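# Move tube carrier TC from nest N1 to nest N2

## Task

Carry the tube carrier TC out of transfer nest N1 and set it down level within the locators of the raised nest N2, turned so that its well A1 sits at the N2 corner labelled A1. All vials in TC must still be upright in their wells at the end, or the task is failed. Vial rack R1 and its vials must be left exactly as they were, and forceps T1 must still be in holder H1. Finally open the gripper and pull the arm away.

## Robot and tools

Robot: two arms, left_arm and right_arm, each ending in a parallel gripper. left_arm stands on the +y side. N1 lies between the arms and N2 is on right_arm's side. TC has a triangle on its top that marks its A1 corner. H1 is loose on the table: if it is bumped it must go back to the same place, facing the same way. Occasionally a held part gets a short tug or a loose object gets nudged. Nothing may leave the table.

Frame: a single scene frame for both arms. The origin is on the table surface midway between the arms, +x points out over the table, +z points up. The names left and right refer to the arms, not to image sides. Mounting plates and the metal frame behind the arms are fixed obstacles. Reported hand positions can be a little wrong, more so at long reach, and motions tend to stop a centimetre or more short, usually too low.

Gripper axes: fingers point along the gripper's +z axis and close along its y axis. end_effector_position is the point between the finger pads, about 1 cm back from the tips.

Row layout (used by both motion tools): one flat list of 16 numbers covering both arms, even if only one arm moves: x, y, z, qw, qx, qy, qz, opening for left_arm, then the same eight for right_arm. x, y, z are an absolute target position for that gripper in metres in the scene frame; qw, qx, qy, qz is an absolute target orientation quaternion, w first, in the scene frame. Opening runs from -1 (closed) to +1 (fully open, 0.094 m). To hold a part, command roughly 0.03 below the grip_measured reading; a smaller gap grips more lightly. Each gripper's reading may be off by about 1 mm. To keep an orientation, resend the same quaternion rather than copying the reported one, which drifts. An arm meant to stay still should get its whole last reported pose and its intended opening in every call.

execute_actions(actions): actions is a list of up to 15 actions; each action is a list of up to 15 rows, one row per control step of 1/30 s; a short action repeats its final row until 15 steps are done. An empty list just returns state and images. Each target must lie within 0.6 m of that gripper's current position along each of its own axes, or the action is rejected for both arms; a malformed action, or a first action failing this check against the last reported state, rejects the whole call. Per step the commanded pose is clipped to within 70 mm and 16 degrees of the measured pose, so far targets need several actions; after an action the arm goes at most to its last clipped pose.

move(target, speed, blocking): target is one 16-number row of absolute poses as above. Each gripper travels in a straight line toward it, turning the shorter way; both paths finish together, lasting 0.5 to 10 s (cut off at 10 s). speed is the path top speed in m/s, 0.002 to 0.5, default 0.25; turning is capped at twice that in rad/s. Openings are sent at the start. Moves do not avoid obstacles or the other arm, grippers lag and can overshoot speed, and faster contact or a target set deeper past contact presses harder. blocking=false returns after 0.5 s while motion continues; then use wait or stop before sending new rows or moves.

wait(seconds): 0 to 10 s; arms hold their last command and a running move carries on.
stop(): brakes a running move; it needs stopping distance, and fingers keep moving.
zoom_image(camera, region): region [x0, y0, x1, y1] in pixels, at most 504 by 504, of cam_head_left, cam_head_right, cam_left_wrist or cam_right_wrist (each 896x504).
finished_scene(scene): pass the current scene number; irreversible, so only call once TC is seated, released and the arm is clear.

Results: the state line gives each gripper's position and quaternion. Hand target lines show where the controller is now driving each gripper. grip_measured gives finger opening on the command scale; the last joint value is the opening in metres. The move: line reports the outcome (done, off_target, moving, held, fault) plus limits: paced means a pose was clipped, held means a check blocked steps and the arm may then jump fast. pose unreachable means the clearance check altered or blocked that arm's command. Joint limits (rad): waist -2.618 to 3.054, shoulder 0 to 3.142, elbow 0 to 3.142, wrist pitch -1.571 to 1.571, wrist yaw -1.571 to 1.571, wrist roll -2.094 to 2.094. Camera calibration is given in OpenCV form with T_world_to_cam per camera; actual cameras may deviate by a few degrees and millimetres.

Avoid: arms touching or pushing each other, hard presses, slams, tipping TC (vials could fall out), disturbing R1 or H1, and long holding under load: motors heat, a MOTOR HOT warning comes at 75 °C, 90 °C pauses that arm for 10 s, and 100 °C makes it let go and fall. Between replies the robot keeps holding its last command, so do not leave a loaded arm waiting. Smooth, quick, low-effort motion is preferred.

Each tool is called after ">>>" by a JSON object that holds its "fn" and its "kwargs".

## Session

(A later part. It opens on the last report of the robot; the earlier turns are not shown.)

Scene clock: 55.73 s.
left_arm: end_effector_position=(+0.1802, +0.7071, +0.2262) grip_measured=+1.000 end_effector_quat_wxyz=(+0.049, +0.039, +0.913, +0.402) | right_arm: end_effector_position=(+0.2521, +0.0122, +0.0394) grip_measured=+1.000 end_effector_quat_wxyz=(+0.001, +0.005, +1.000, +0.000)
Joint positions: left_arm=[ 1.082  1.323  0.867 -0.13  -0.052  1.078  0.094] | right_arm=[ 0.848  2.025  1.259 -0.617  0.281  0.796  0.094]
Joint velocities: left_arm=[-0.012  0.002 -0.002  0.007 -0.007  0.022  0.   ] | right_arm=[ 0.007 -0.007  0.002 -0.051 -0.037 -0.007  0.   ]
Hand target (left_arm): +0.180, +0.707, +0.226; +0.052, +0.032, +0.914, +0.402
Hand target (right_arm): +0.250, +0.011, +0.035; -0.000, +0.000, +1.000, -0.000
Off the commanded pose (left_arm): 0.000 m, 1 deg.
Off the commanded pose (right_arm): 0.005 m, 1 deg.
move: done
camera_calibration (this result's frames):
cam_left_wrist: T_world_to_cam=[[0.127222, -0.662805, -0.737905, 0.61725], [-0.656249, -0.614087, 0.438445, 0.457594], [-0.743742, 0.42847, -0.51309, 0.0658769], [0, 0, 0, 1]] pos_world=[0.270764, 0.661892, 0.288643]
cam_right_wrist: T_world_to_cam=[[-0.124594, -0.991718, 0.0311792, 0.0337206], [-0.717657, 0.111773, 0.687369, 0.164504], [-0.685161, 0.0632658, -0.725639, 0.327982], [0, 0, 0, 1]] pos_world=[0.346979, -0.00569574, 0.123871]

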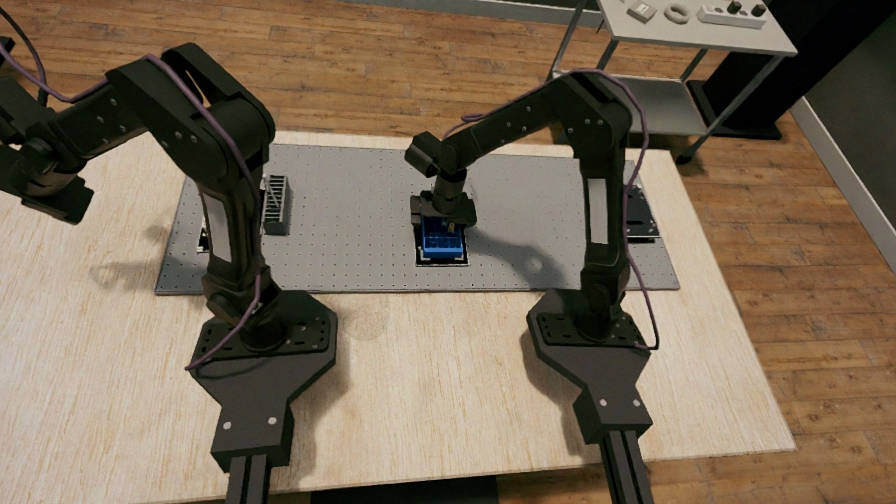

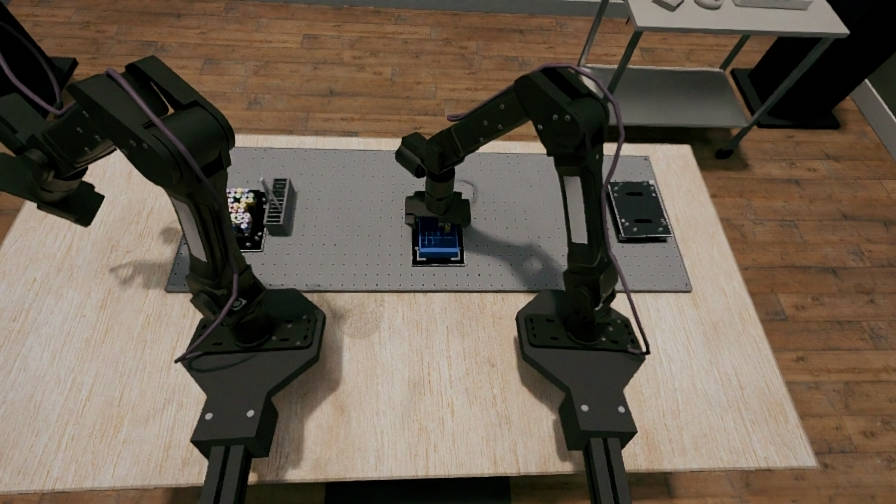

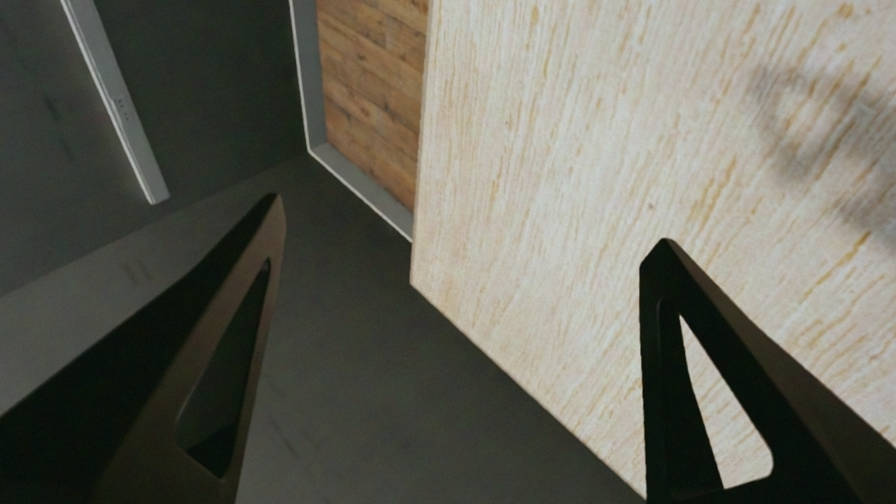

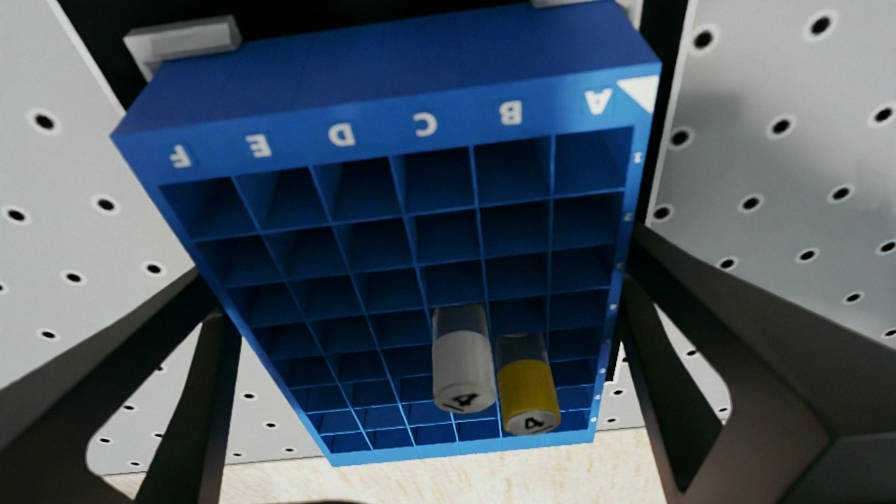

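Straddling.

>>> {"fn": "move", "kwargs": {"target": [0.1802,0.7071,0.2262,0.052,0.032,0.914,0.402,1,0.25,0.0115,0.03,0,0,1,0,1], "speed": 0.02}}

>>> {"fn": "move", "kwargs": {"target": [0.1802,0.7071,0.2262,0.052,0.032,0.914,0.402,1,0.25,0.0115,0.03,0,0,1,0,0.76]}}

Scene clock: 66.07 s.
left_arm: end_effector_position=(+0.1802, +0.7071, +0.2262) grip_measured=+1.000 end_effector_quat_wxyz=(+0.050, +0.038, +0.913, +0.402) | right_arm: end_effector_position=(+0.2561, +0.0138, +0.0389) grip_measured=+1.000 end_effector_quat_wxyz=(+0.007, +0.008, +1.000, +0.006)
Joint positions: left_arm=[ 1.082  1.323  0.867 -0.13  -0.052  1.077  0.094] | right_arm=[ 0.843  2.025  1.259 -0.6    0.281  0.792  0.094]
Joint velocities: left_arm=[-0.002 -0.002  0.017  0.007 -0.007  0.007  0.   ] | right_arm=[ 0.007  0.007 -0.007  0.022 -0.007 -0.051  0.   ]
Hand target (left_arm): +0.180, +0.707, +0.226; +0.052, +0.032, +0.914, +0.402
Hand target (right_arm): +0.250, +0.011, +0.030; -0.000, +0.000, +1.000, -0.000
Off the commanded pose (left_arm): 0.000 m, 1 deg.
Off the commanded pose (right_arm): 0.011 m, 1 deg.
move: off_target (right_arm)
camera_calibration (this result's frames):
cam_left_wrist: T_world_to_cam=[[0.127597, -0.662806, -0.737839, 0.617168], [-0.656214, -0.614235, 0.43829, 0.457727], [-0.743708, 0.428256, -0.513318, 0.0660738], [0, 0, 0, 1]] pos_world=[0.270758, 0.661919, 0.288671]
cam_right_wrist: T_world_to_cam=[[-0.13007, -0.991314, 0.0194334, 0.0376299], [-0.724713, 0.108429, 0.680466, 0.169615], [-0.676663, 0.0744244, -0.732522, 0.328249], [0, 0, 0, 1]] pos_world=[0.34993, -0.0055178, 0.124302]

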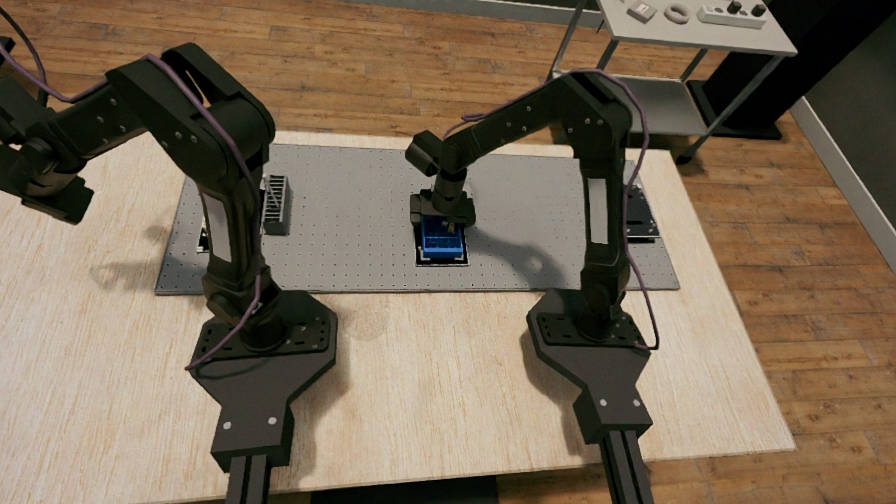

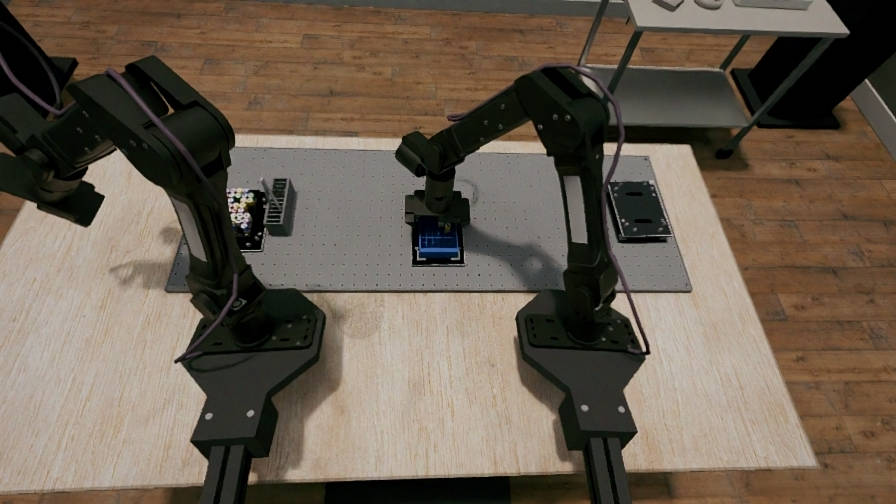

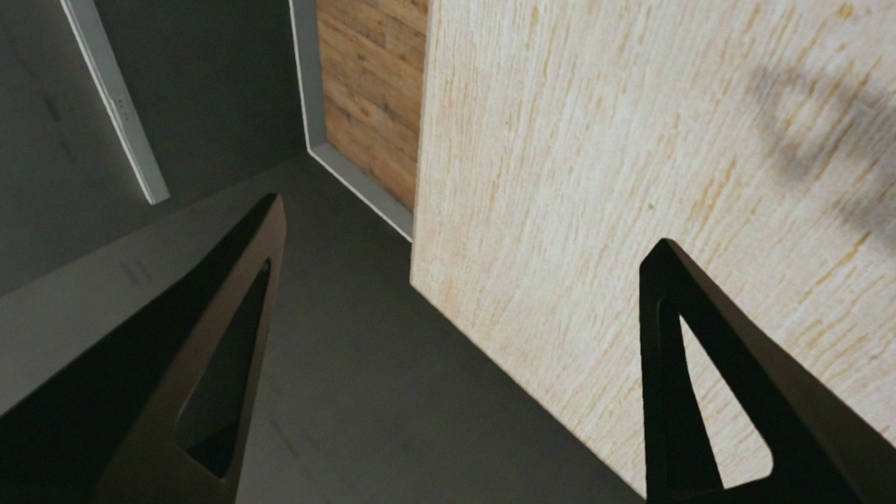

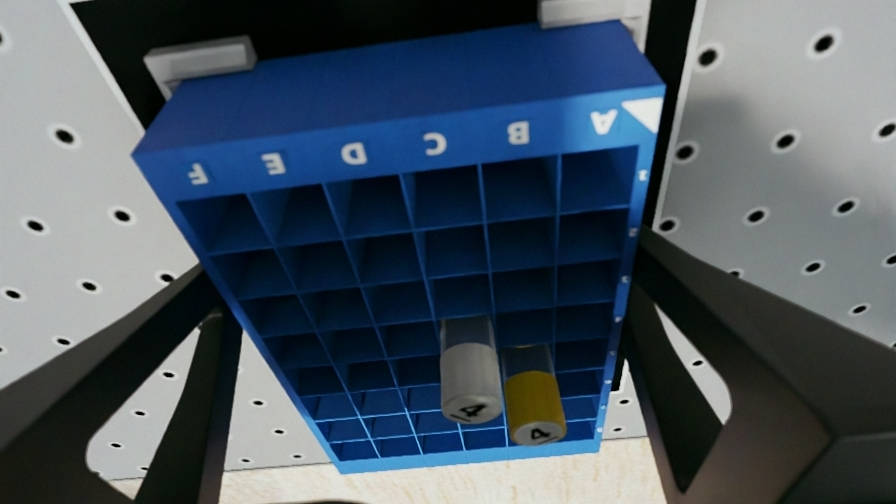

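Scene clock: 66.77 s.
left_arm: end_effector_position=(+0.1802, +0.7071, +0.2262) grip_measured=+1.000 end_effector_quat_wxyz=(+0.049, +0.039, +0.913, +0.402) | right_arm: end_effector_position=(+0.2562, +0.0100, +0.0385) grip_measured=+0.801 end_effector_quat_wxyz=(+0.006, +0.007, +1.000, -0.001)
Joint positions: left_arm=[ 1.082  1.323  0.867 -0.13  -0.052  1.078  0.094] | right_arm=[ 0.839  2.025  1.259 -0.61   0.288  0.789  0.085]
Joint velocities: left_arm=[-0.002  0.007  0.017  0.11   0.037 -0.051  0.   ] | right_arm=[-0.007 -0.007 -0.002 -0.022 -0.007  0.022  0.001]
Hand target (left_arm): +0.180, +0.707, +0.226; +0.052, +0.032, +0.914, +0.402
Hand target (right_arm): +0.250, +0.011, +0.030; +0.000, -0.000, +1.000, -0.000
Off the commanded pose (left_arm): 0.000 m, 1 deg.
Off the commanded pose (right_arm): 0.011 m, 1 deg.
move: off_target (right_arm)
camera_calibration (this result's frames):
cam_left_wrist: T_world_to_cam=[[0.127222, -0.662805, -0.737905, 0.61725], [-0.656249, -0.614087, 0.438445, 0.457594], [-0.743742, 0.42847, -0.51309, 0.0658769], [0, 0, 0, 1]] pos_world=[0.270764, 0.661892, 0.288643]
cam_right_wrist: T_world_to_cam=[[-0.127943, -0.99125, 0.0324738, 0.032895], [-0.723449, 0.115674, 0.680618, 0.169937], [-0.678419, 0.0635869, -0.731918, 0.328803], [0, 0, 0, 1]] pos_world=[0.350215, -0.00795781, 0.123926]

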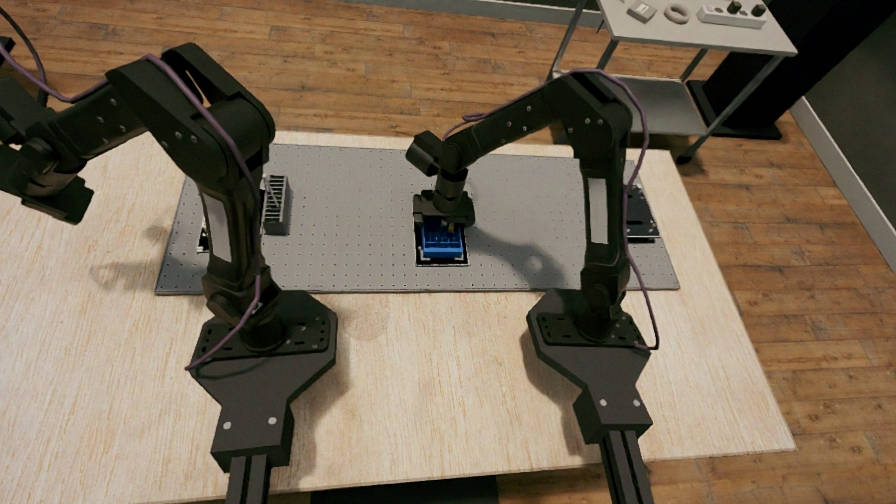

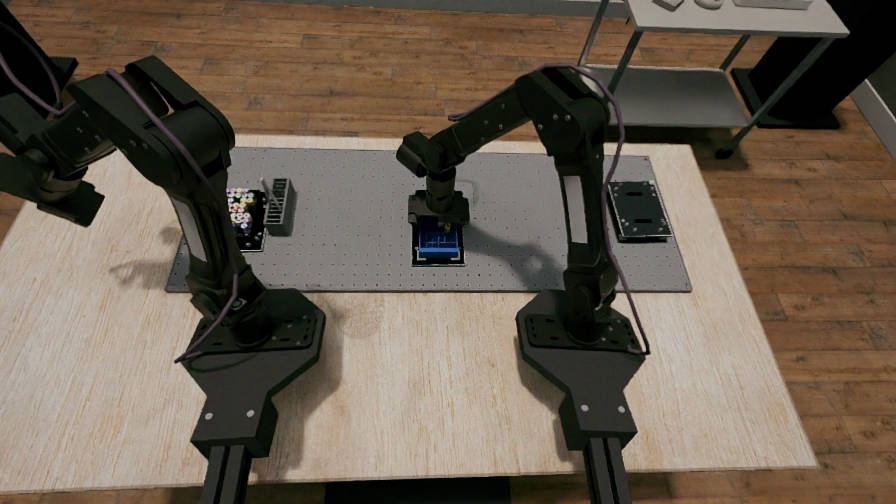

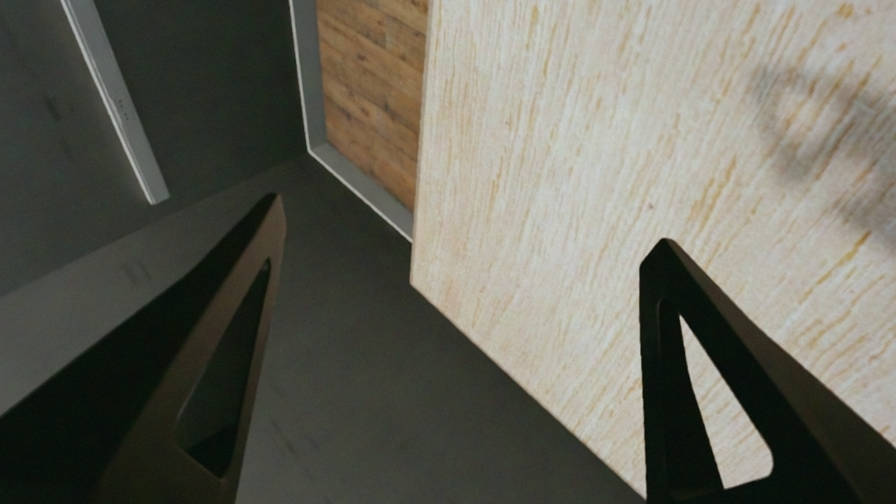

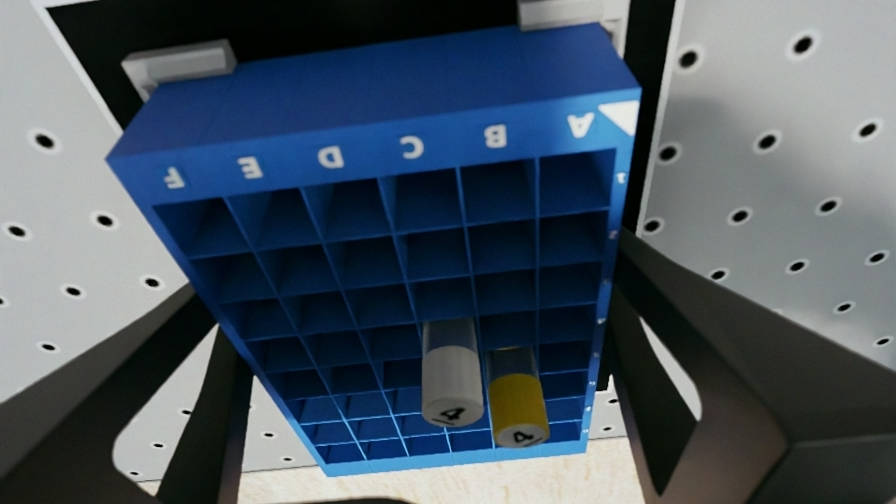

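Gripped; lift and carry.

>>> {"fn": "move", "kwargs": {"target": [0.1802,0.7071,0.2262,0.052,0.032,0.914,0.402,1,0.256,0.01,0.15,0,0,1,0,0.76], "speed": 0.06}}

>>> {"fn": "move", "kwargs": {"target": [0.1802,0.7071,0.2262,0.052,0.032,0.914,0.402,1,0.325,-0.49,0.15,0,0,1,0,0.76], "speed": 0.12}}

>>> {"fn": "zoom_image", "kwargs": {"camera": "cam_head_left", "region": [570, 130, 710, 270]}}

Scene clock: 75.93 s.
left_arm: end_effector_position=(+0.1802, +0.7071, +0.2262) grip_measured=+1.000 end_effector_quat_wxyz=(+0.050, +0.038, +0.913, +0.402) | right_arm: end_effector_position=(+0.2488, +0.0026, +0.1302) grip_measured=+0.801 end_effector_quat_wxyz=(-0.019, -0.005, +1.000, -0.017)
Joint positions: left_arm=[ 1.082  1.323  0.867 -0.13  -0.052  1.077  0.094] | right_arm=[ 0.905  1.869  1.412 -1.     0.285  0.85   0.085]
Joint velocities: left_arm=[ 0.007  0.032  0.017 -0.022 -0.007 -0.051  0.   ] | right_arm=[-0.002  0.007 -0.017  0.007  0.037  0.037 -0.002]
Hand target (left_arm): +0.180, +0.707, +0.226; +0.052, +0.032, +0.914, +0.402
Hand target (right_arm): +0.256, +0.009, +0.150; +0.000, +0.000, +1.000, +0.001
Off the commanded pose (left_arm): 0.000 m, 1 deg.
Off the commanded pose (right_arm): 0.022 m, 3 deg.
move: off_target (right_arm)
camera_calibration (this result's frames):
cam_left_wrist: T_world_to_cam=[[0.127597, -0.662806, -0.737839, 0.617168], [-0.656214, -0.614235, 0.43829, 0.457727], [-0.743708, 0.428256, -0.513318, 0.0660738], [0, 0, 0, 1]] pos_world=[0.270758, 0.661919, 0.288671]
cam_right_wrist: T_world_to_cam=[[-0.102485, -0.992206, 0.070878, 0.0102681], [-0.691929, 0.122298, 0.711532, 0.0911636], [-0.714654, 0.0238788, -0.69907, 0.396231], [0, 0, 0, 1]] pos_world=[0.3473, -0.0104225, 0.2114]

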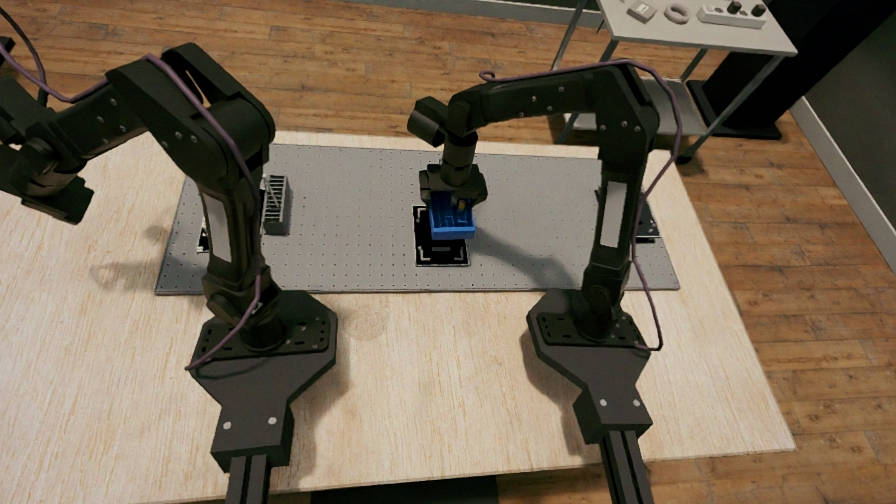

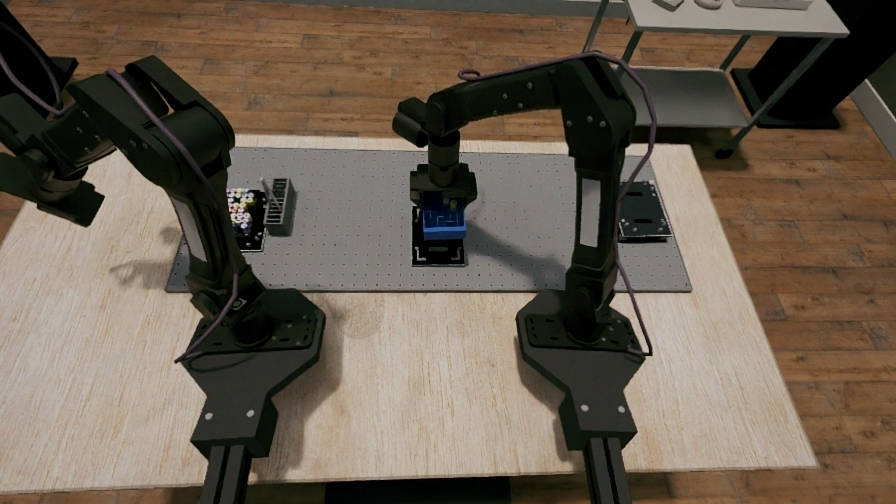

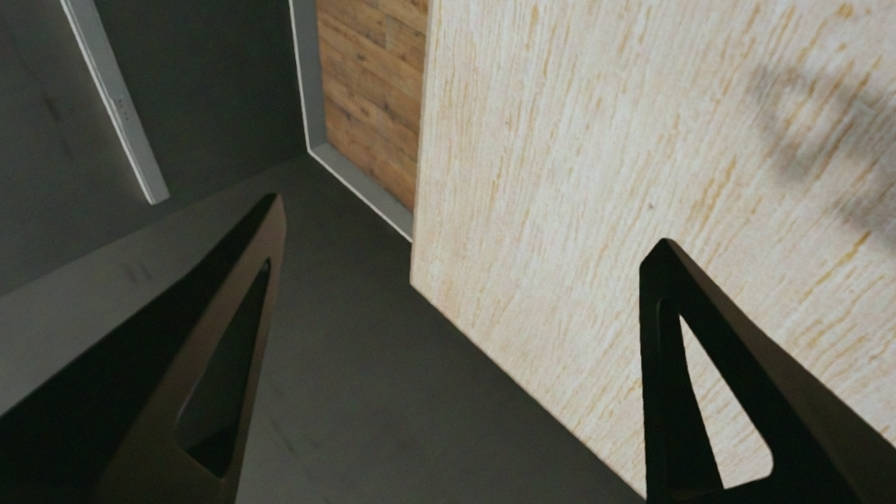

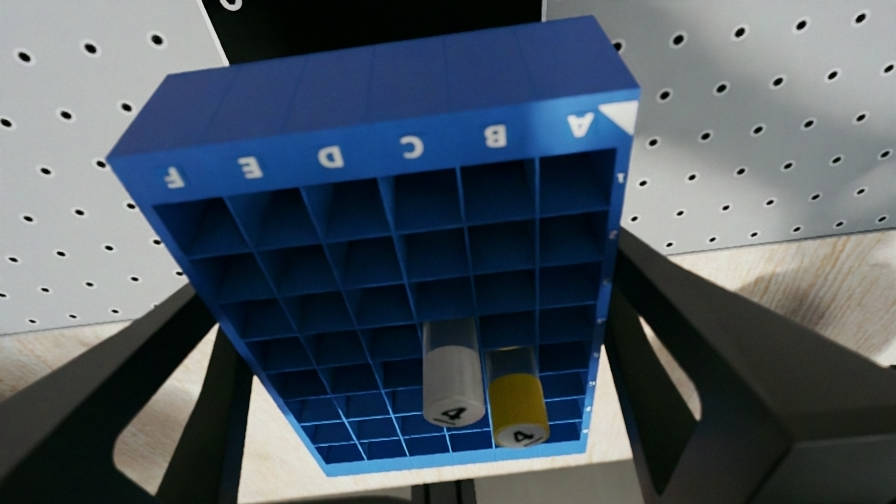

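Scene clock: 80.67 s.
left_arm: end_effector_position=(+0.1802, +0.7071, +0.2262) grip_measured=+1.000 end_effector_quat_wxyz=(+0.050, +0.038, +0.913, +0.402) | right_arm: end_effector_position=(+0.3209, -0.4894, +0.1401) grip_measured=+0.801 end_effector_quat_wxyz=(-0.020, +0.004, +1.000, +0.001)
Joint positions: left_arm=[ 1.082  1.323  0.867 -0.13  -0.052  1.077  0.094] | right_arm=[-0.637  1.859  1.646 -1.093 -0.13  -0.646  0.085]
Joint velocities: left_arm=[ 0.007  0.002 -0.012  0.022 -0.081 -0.051  0.   ] | right_arm=[ 0.007  0.012 -0.002 -0.051  0.11  -0.037  0.   ]
Hand target (left_arm): +0.180, +0.707, +0.226; +0.052, +0.032, +0.914, +0.402
Hand target (right_arm): +0.327, -0.493, +0.148; -0.008, +0.000, +1.000, -0.001
Off the commanded pose (left_arm): 0.000 m, 1 deg.
Off the commanded pose (right_arm): 0.011 m, 2 deg.
move: off_target (right_arm)
camera_calibration (this result's frames):
cam_left_wrist: T_world_to_cam=[[0.127597, -0.662806, -0.737839, 0.617168], [-0.656214, -0.614235, 0.43829, 0.457727], [-0.743708, 0.428256, -0.513318, 0.0660738], [0, 0, 0, 1]] pos_world=[0.270758, 0.661919, 0.288671]
cam_right_wrist: T_world_to_cam=[[-0.120932, -0.992037, 0.0351964, -0.460224], [-0.688416, 0.109359, 0.717024, 0.185951], [-0.715163, 0.0624812, -0.696159, 0.485071], [0, 0, 0, 1]] pos_world=[0.419261, -0.507203, 0.220554]

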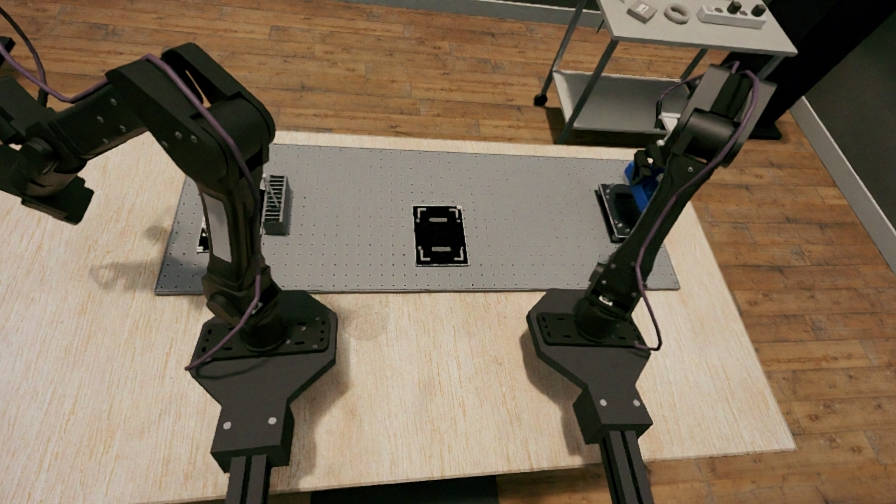

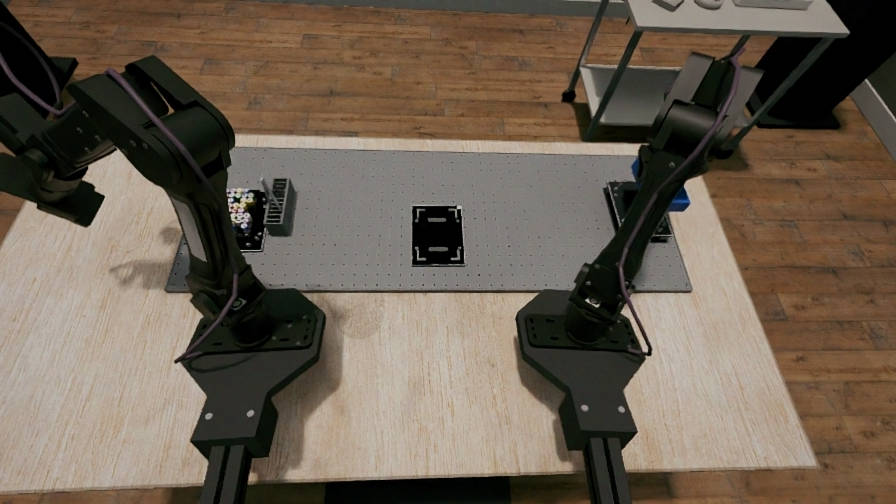

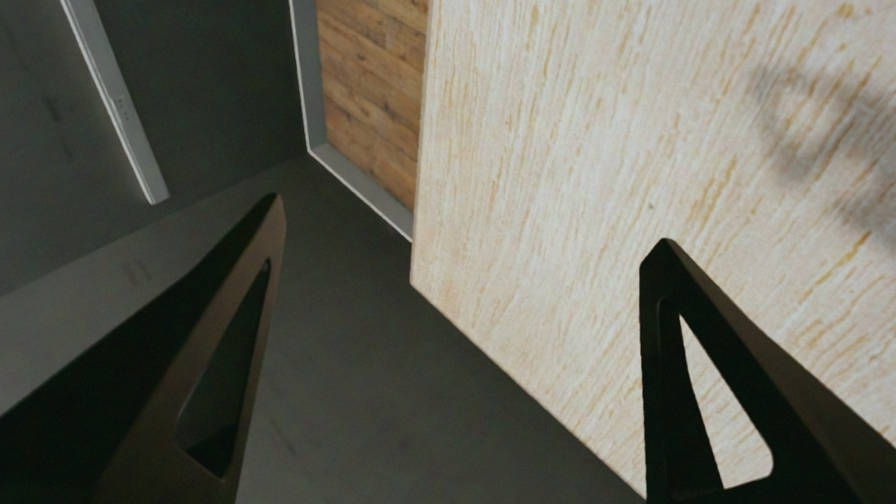

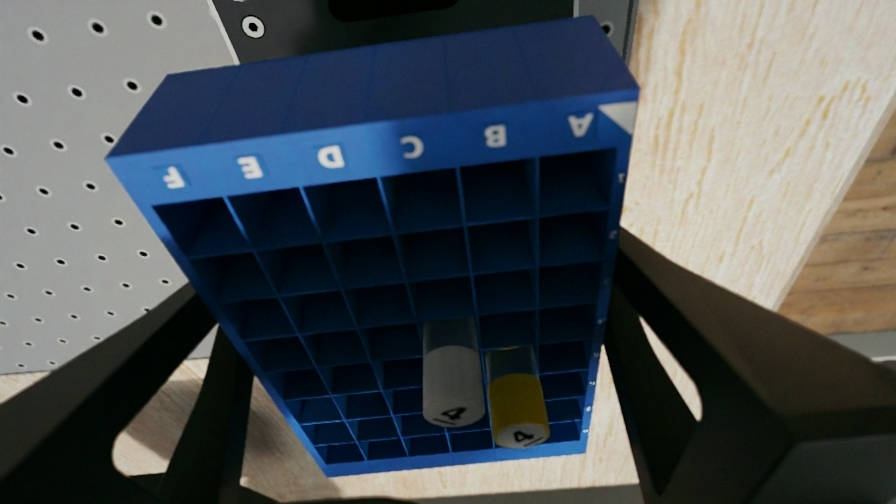

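Region (570, 130, 710, 270) of cam_head_left's 896x504 image, scaled by 3.600, with more detail than that image has.

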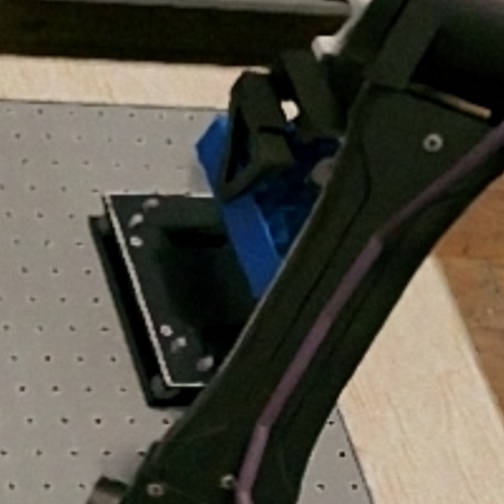

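>>> {"fn": "move", "kwargs": {"target": [0.1802,0.7071,0.2262,0.052,0.032,0.914,0.402,1,0.325,-0.488,0.108,0.02,0,1,0,0.76], "speed": 0.03}}

>>> {"fn": "zoom_image", "kwargs": {"camera": "cam_head_left", "region": [570, 130, 710, 270]}}

Scene clock: 86.87 s.
left_arm: end_effector_position=(+0.1802, +0.7071, +0.2262) grip_measured=+1.000 end_effector_quat_wxyz=(+0.049, +0.039, +0.913, +0.402) | right_arm: end_effector_position=(+0.3213, -0.4887, +0.1066) grip_measured=+0.801 end_effector_quat_wxyz=(+0.009, +0.000, +1.000, -0.000)
Joint positions: left_arm=[ 1.082  1.323  0.867 -0.13  -0.052  1.078  0.094] | right_arm=[-0.637  1.859  1.504 -0.902 -0.163 -0.647  0.085]
Joint velocities: left_arm=[ 0.007  0.022 -0.002  0.037  0.022 -0.022  0.   ] | right_arm=[ 0.002 -0.017 -0.012  0.037 -0.007  0.037 -0.001]
Hand target (left_arm): +0.180, +0.707, +0.226; +0.052, +0.032, +0.914, +0.402
Hand target (right_arm): +0.325, -0.488, +0.108; +0.020, +0.000, +1.000, +0.001
Off the commanded pose (left_arm): 0.000 m, 1 deg.
Off the commanded pose (right_arm): 0.004 m, 1 deg.
move: done
camera_calibration (this result's frames):
cam_left_wrist: T_world_to_cam=[[0.127222, -0.662805, -0.737905, 0.61725], [-0.656249, -0.614087, 0.438445, 0.457594], [-0.743742, 0.42847, -0.51309, 0.0658769], [0, 0, 0, 1]] pos_world=[0.270764, 0.661892, 0.288643]
cam_right_wrist: T_world_to_cam=[[-0.114374, -0.992974, 0.0303541, -0.460289], [-0.729845, 0.104716, 0.675544, 0.225651], [-0.673976, 0.0551108, -0.736694, 0.449439], [0, 0, 0, 1]] pos_world=[0.414957, -0.505453, 0.192633]

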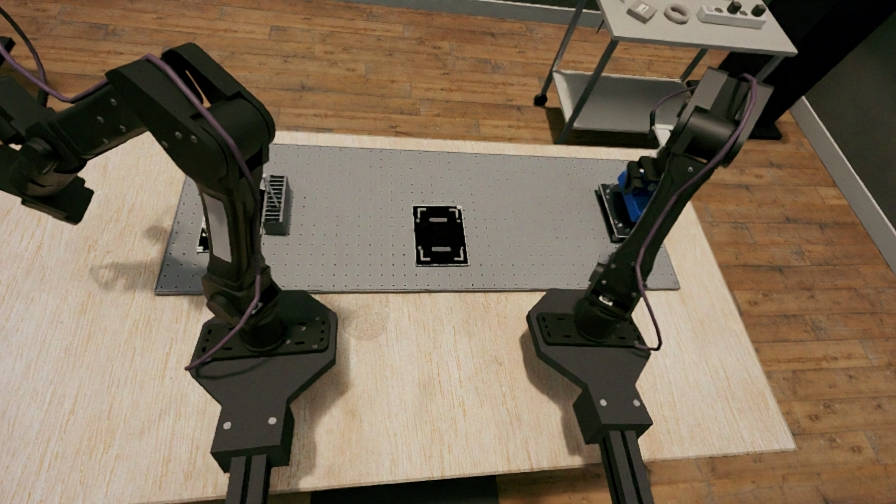

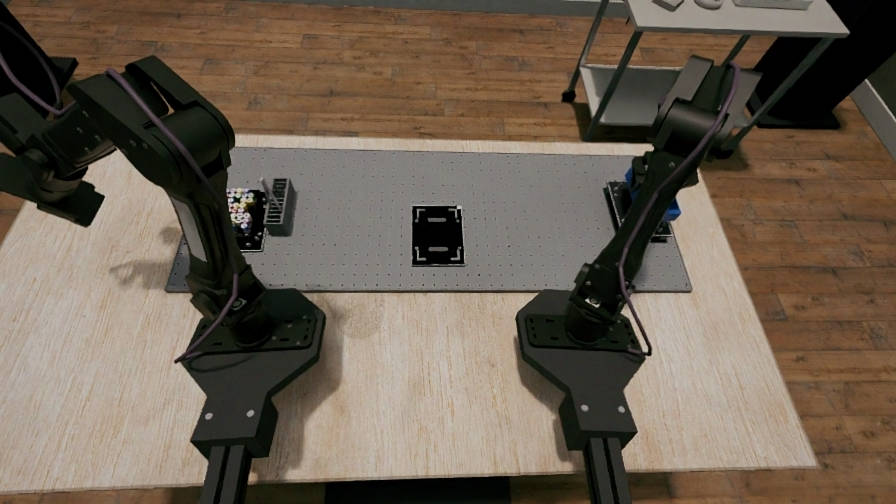

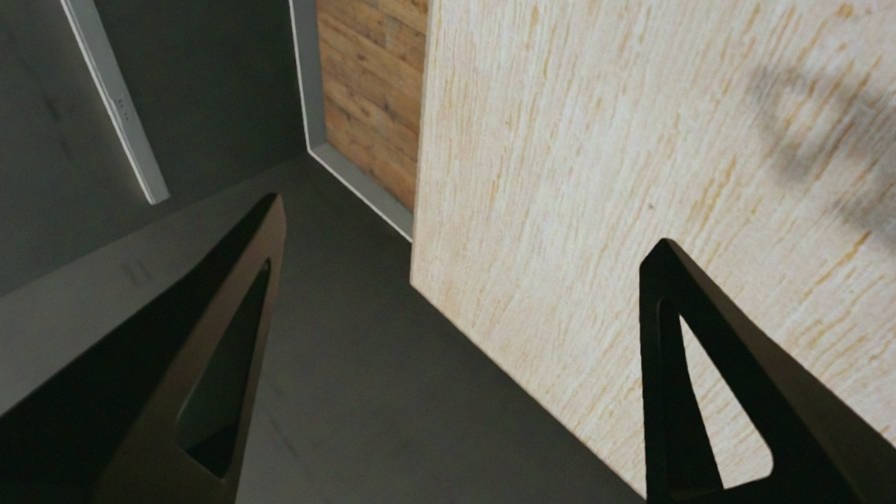

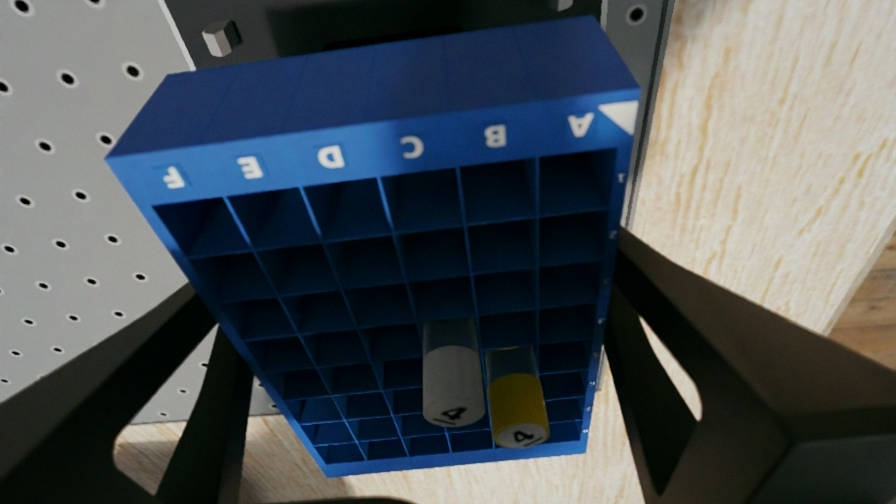

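Region (570, 130, 710, 270) of cam_head_left's 896x504 image, scaled by 3.600, with more detail than that image has.

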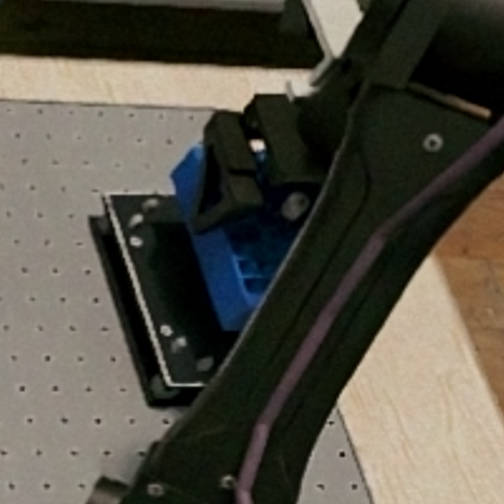

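>>> {"fn": "move", "kwargs": {"target": [0.1802,0.7071,0.2262,0.052,0.032,0.914,0.402,1,0.325,-0.488,0.086,0.015,0,1,0,0.76], "speed": 0.02}}

>>> {"fn": "zoom_image", "kwargs": {"camera": "cam_head_left", "region": [580, 160, 680, 260]}}

Scene clock: 98.40 s.
left_arm: end_effector_position=(+0.1802, +0.7071, +0.2262) grip_measured=+1.000 end_effector_quat_wxyz=(+0.050, +0.038, +0.913, +0.402) | right_arm: end_effector_position=(+0.3225, -0.4881, +0.0869) grip_measured=+0.801 end_effector_quat_wxyz=(+0.010, -0.003, +1.000, +0.002)
Joint positions: left_arm=[ 1.082  1.323  0.867 -0.13  -0.052  1.077  0.094] | right_arm=[-0.627  1.895  1.478 -0.841 -0.164 -0.645  0.085]
Joint velocities: left_arm=[ 0.007  0.012 -0.002  0.051  0.007 -0.037  0.   ] | right_arm=[ 0.007 -0.002 -0.002  0.037  0.051  0.007 -0.001]
Hand target (left_arm): +0.180, +0.707, +0.226; +0.052, +0.032, +0.914, +0.402
Hand target (right_arm): +0.325, -0.488, +0.086; +0.015, +0.000, +1.000, +0.000
Off the commanded pose (left_arm): 0.000 m, 1 deg.
Off the commanded pose (right_arm): 0.003 m, 1 deg.
move: done
camera_calibration (this result's frames):
cam_left_wrist: T_world_to_cam=[[0.127597, -0.662806, -0.737839, 0.617168], [-0.656214, -0.614235, 0.43829, 0.457727], [-0.743708, 0.428256, -0.513318, 0.0660738], [0, 0, 0, 1]] pos_world=[0.270758, 0.661919, 0.288671]
cam_right_wrist: T_world_to_cam=[[-0.108141, -0.993778, 0.0266721, -0.461086], [-0.730831, 0.0976581, 0.675536, 0.236662], [-0.673938, 0.05356, -0.736844, 0.434955], [0, 0, 0, 1]] pos_world=[0.41623, -0.504625, 0.172919]

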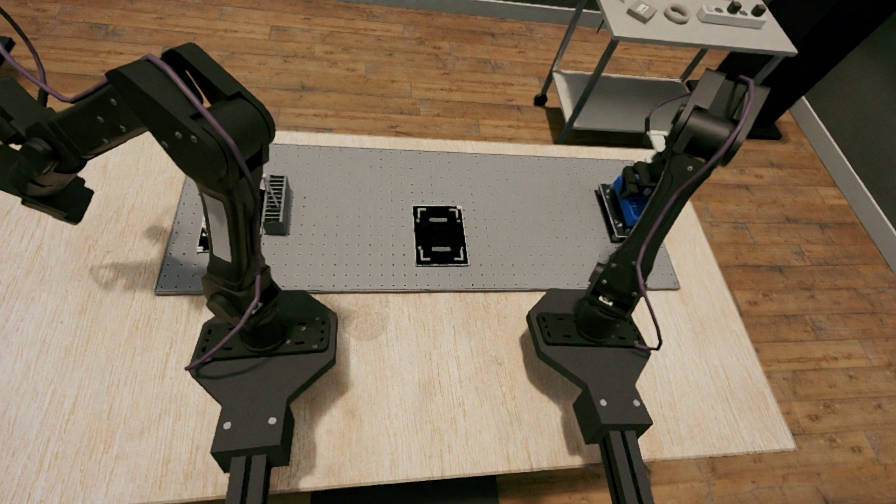

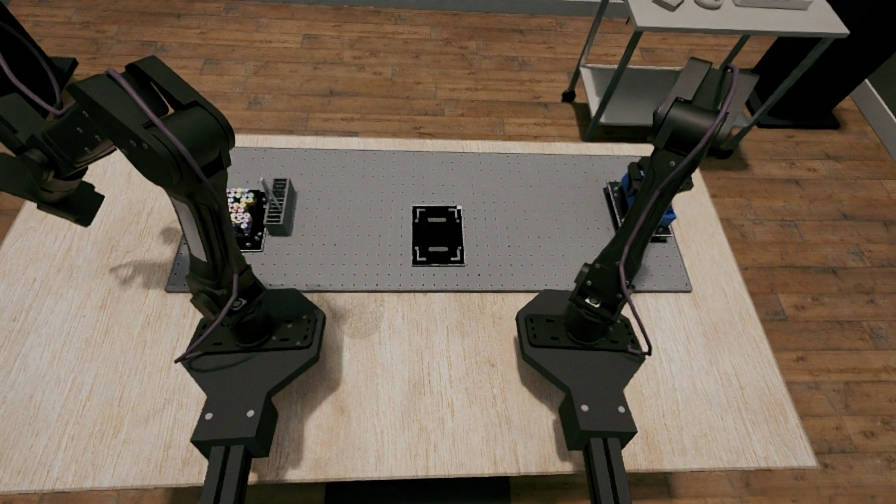

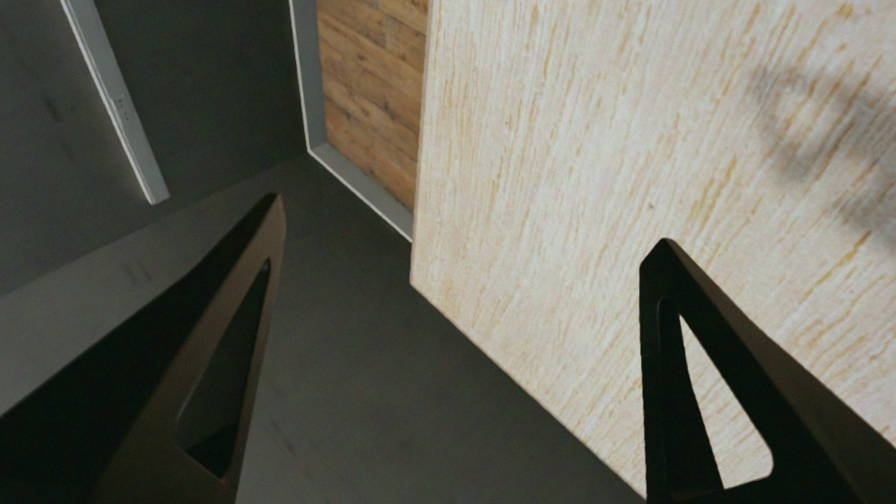

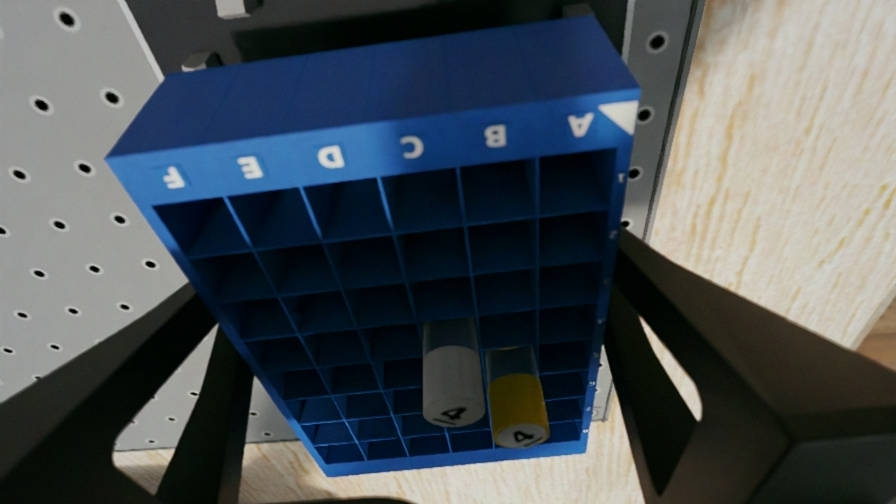

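Region (580, 160, 680, 260) of cam_head_left's 896x504 image, scaled by 5.040, with more detail than that image has.

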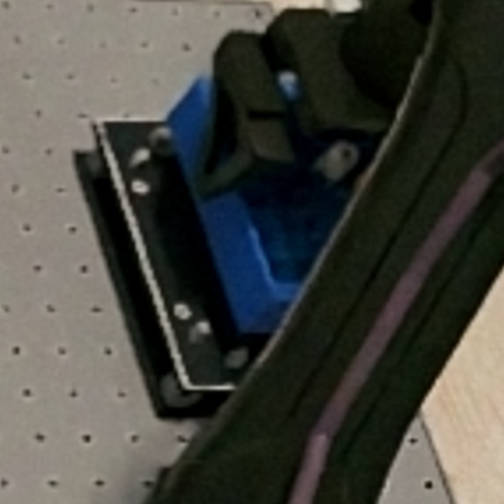

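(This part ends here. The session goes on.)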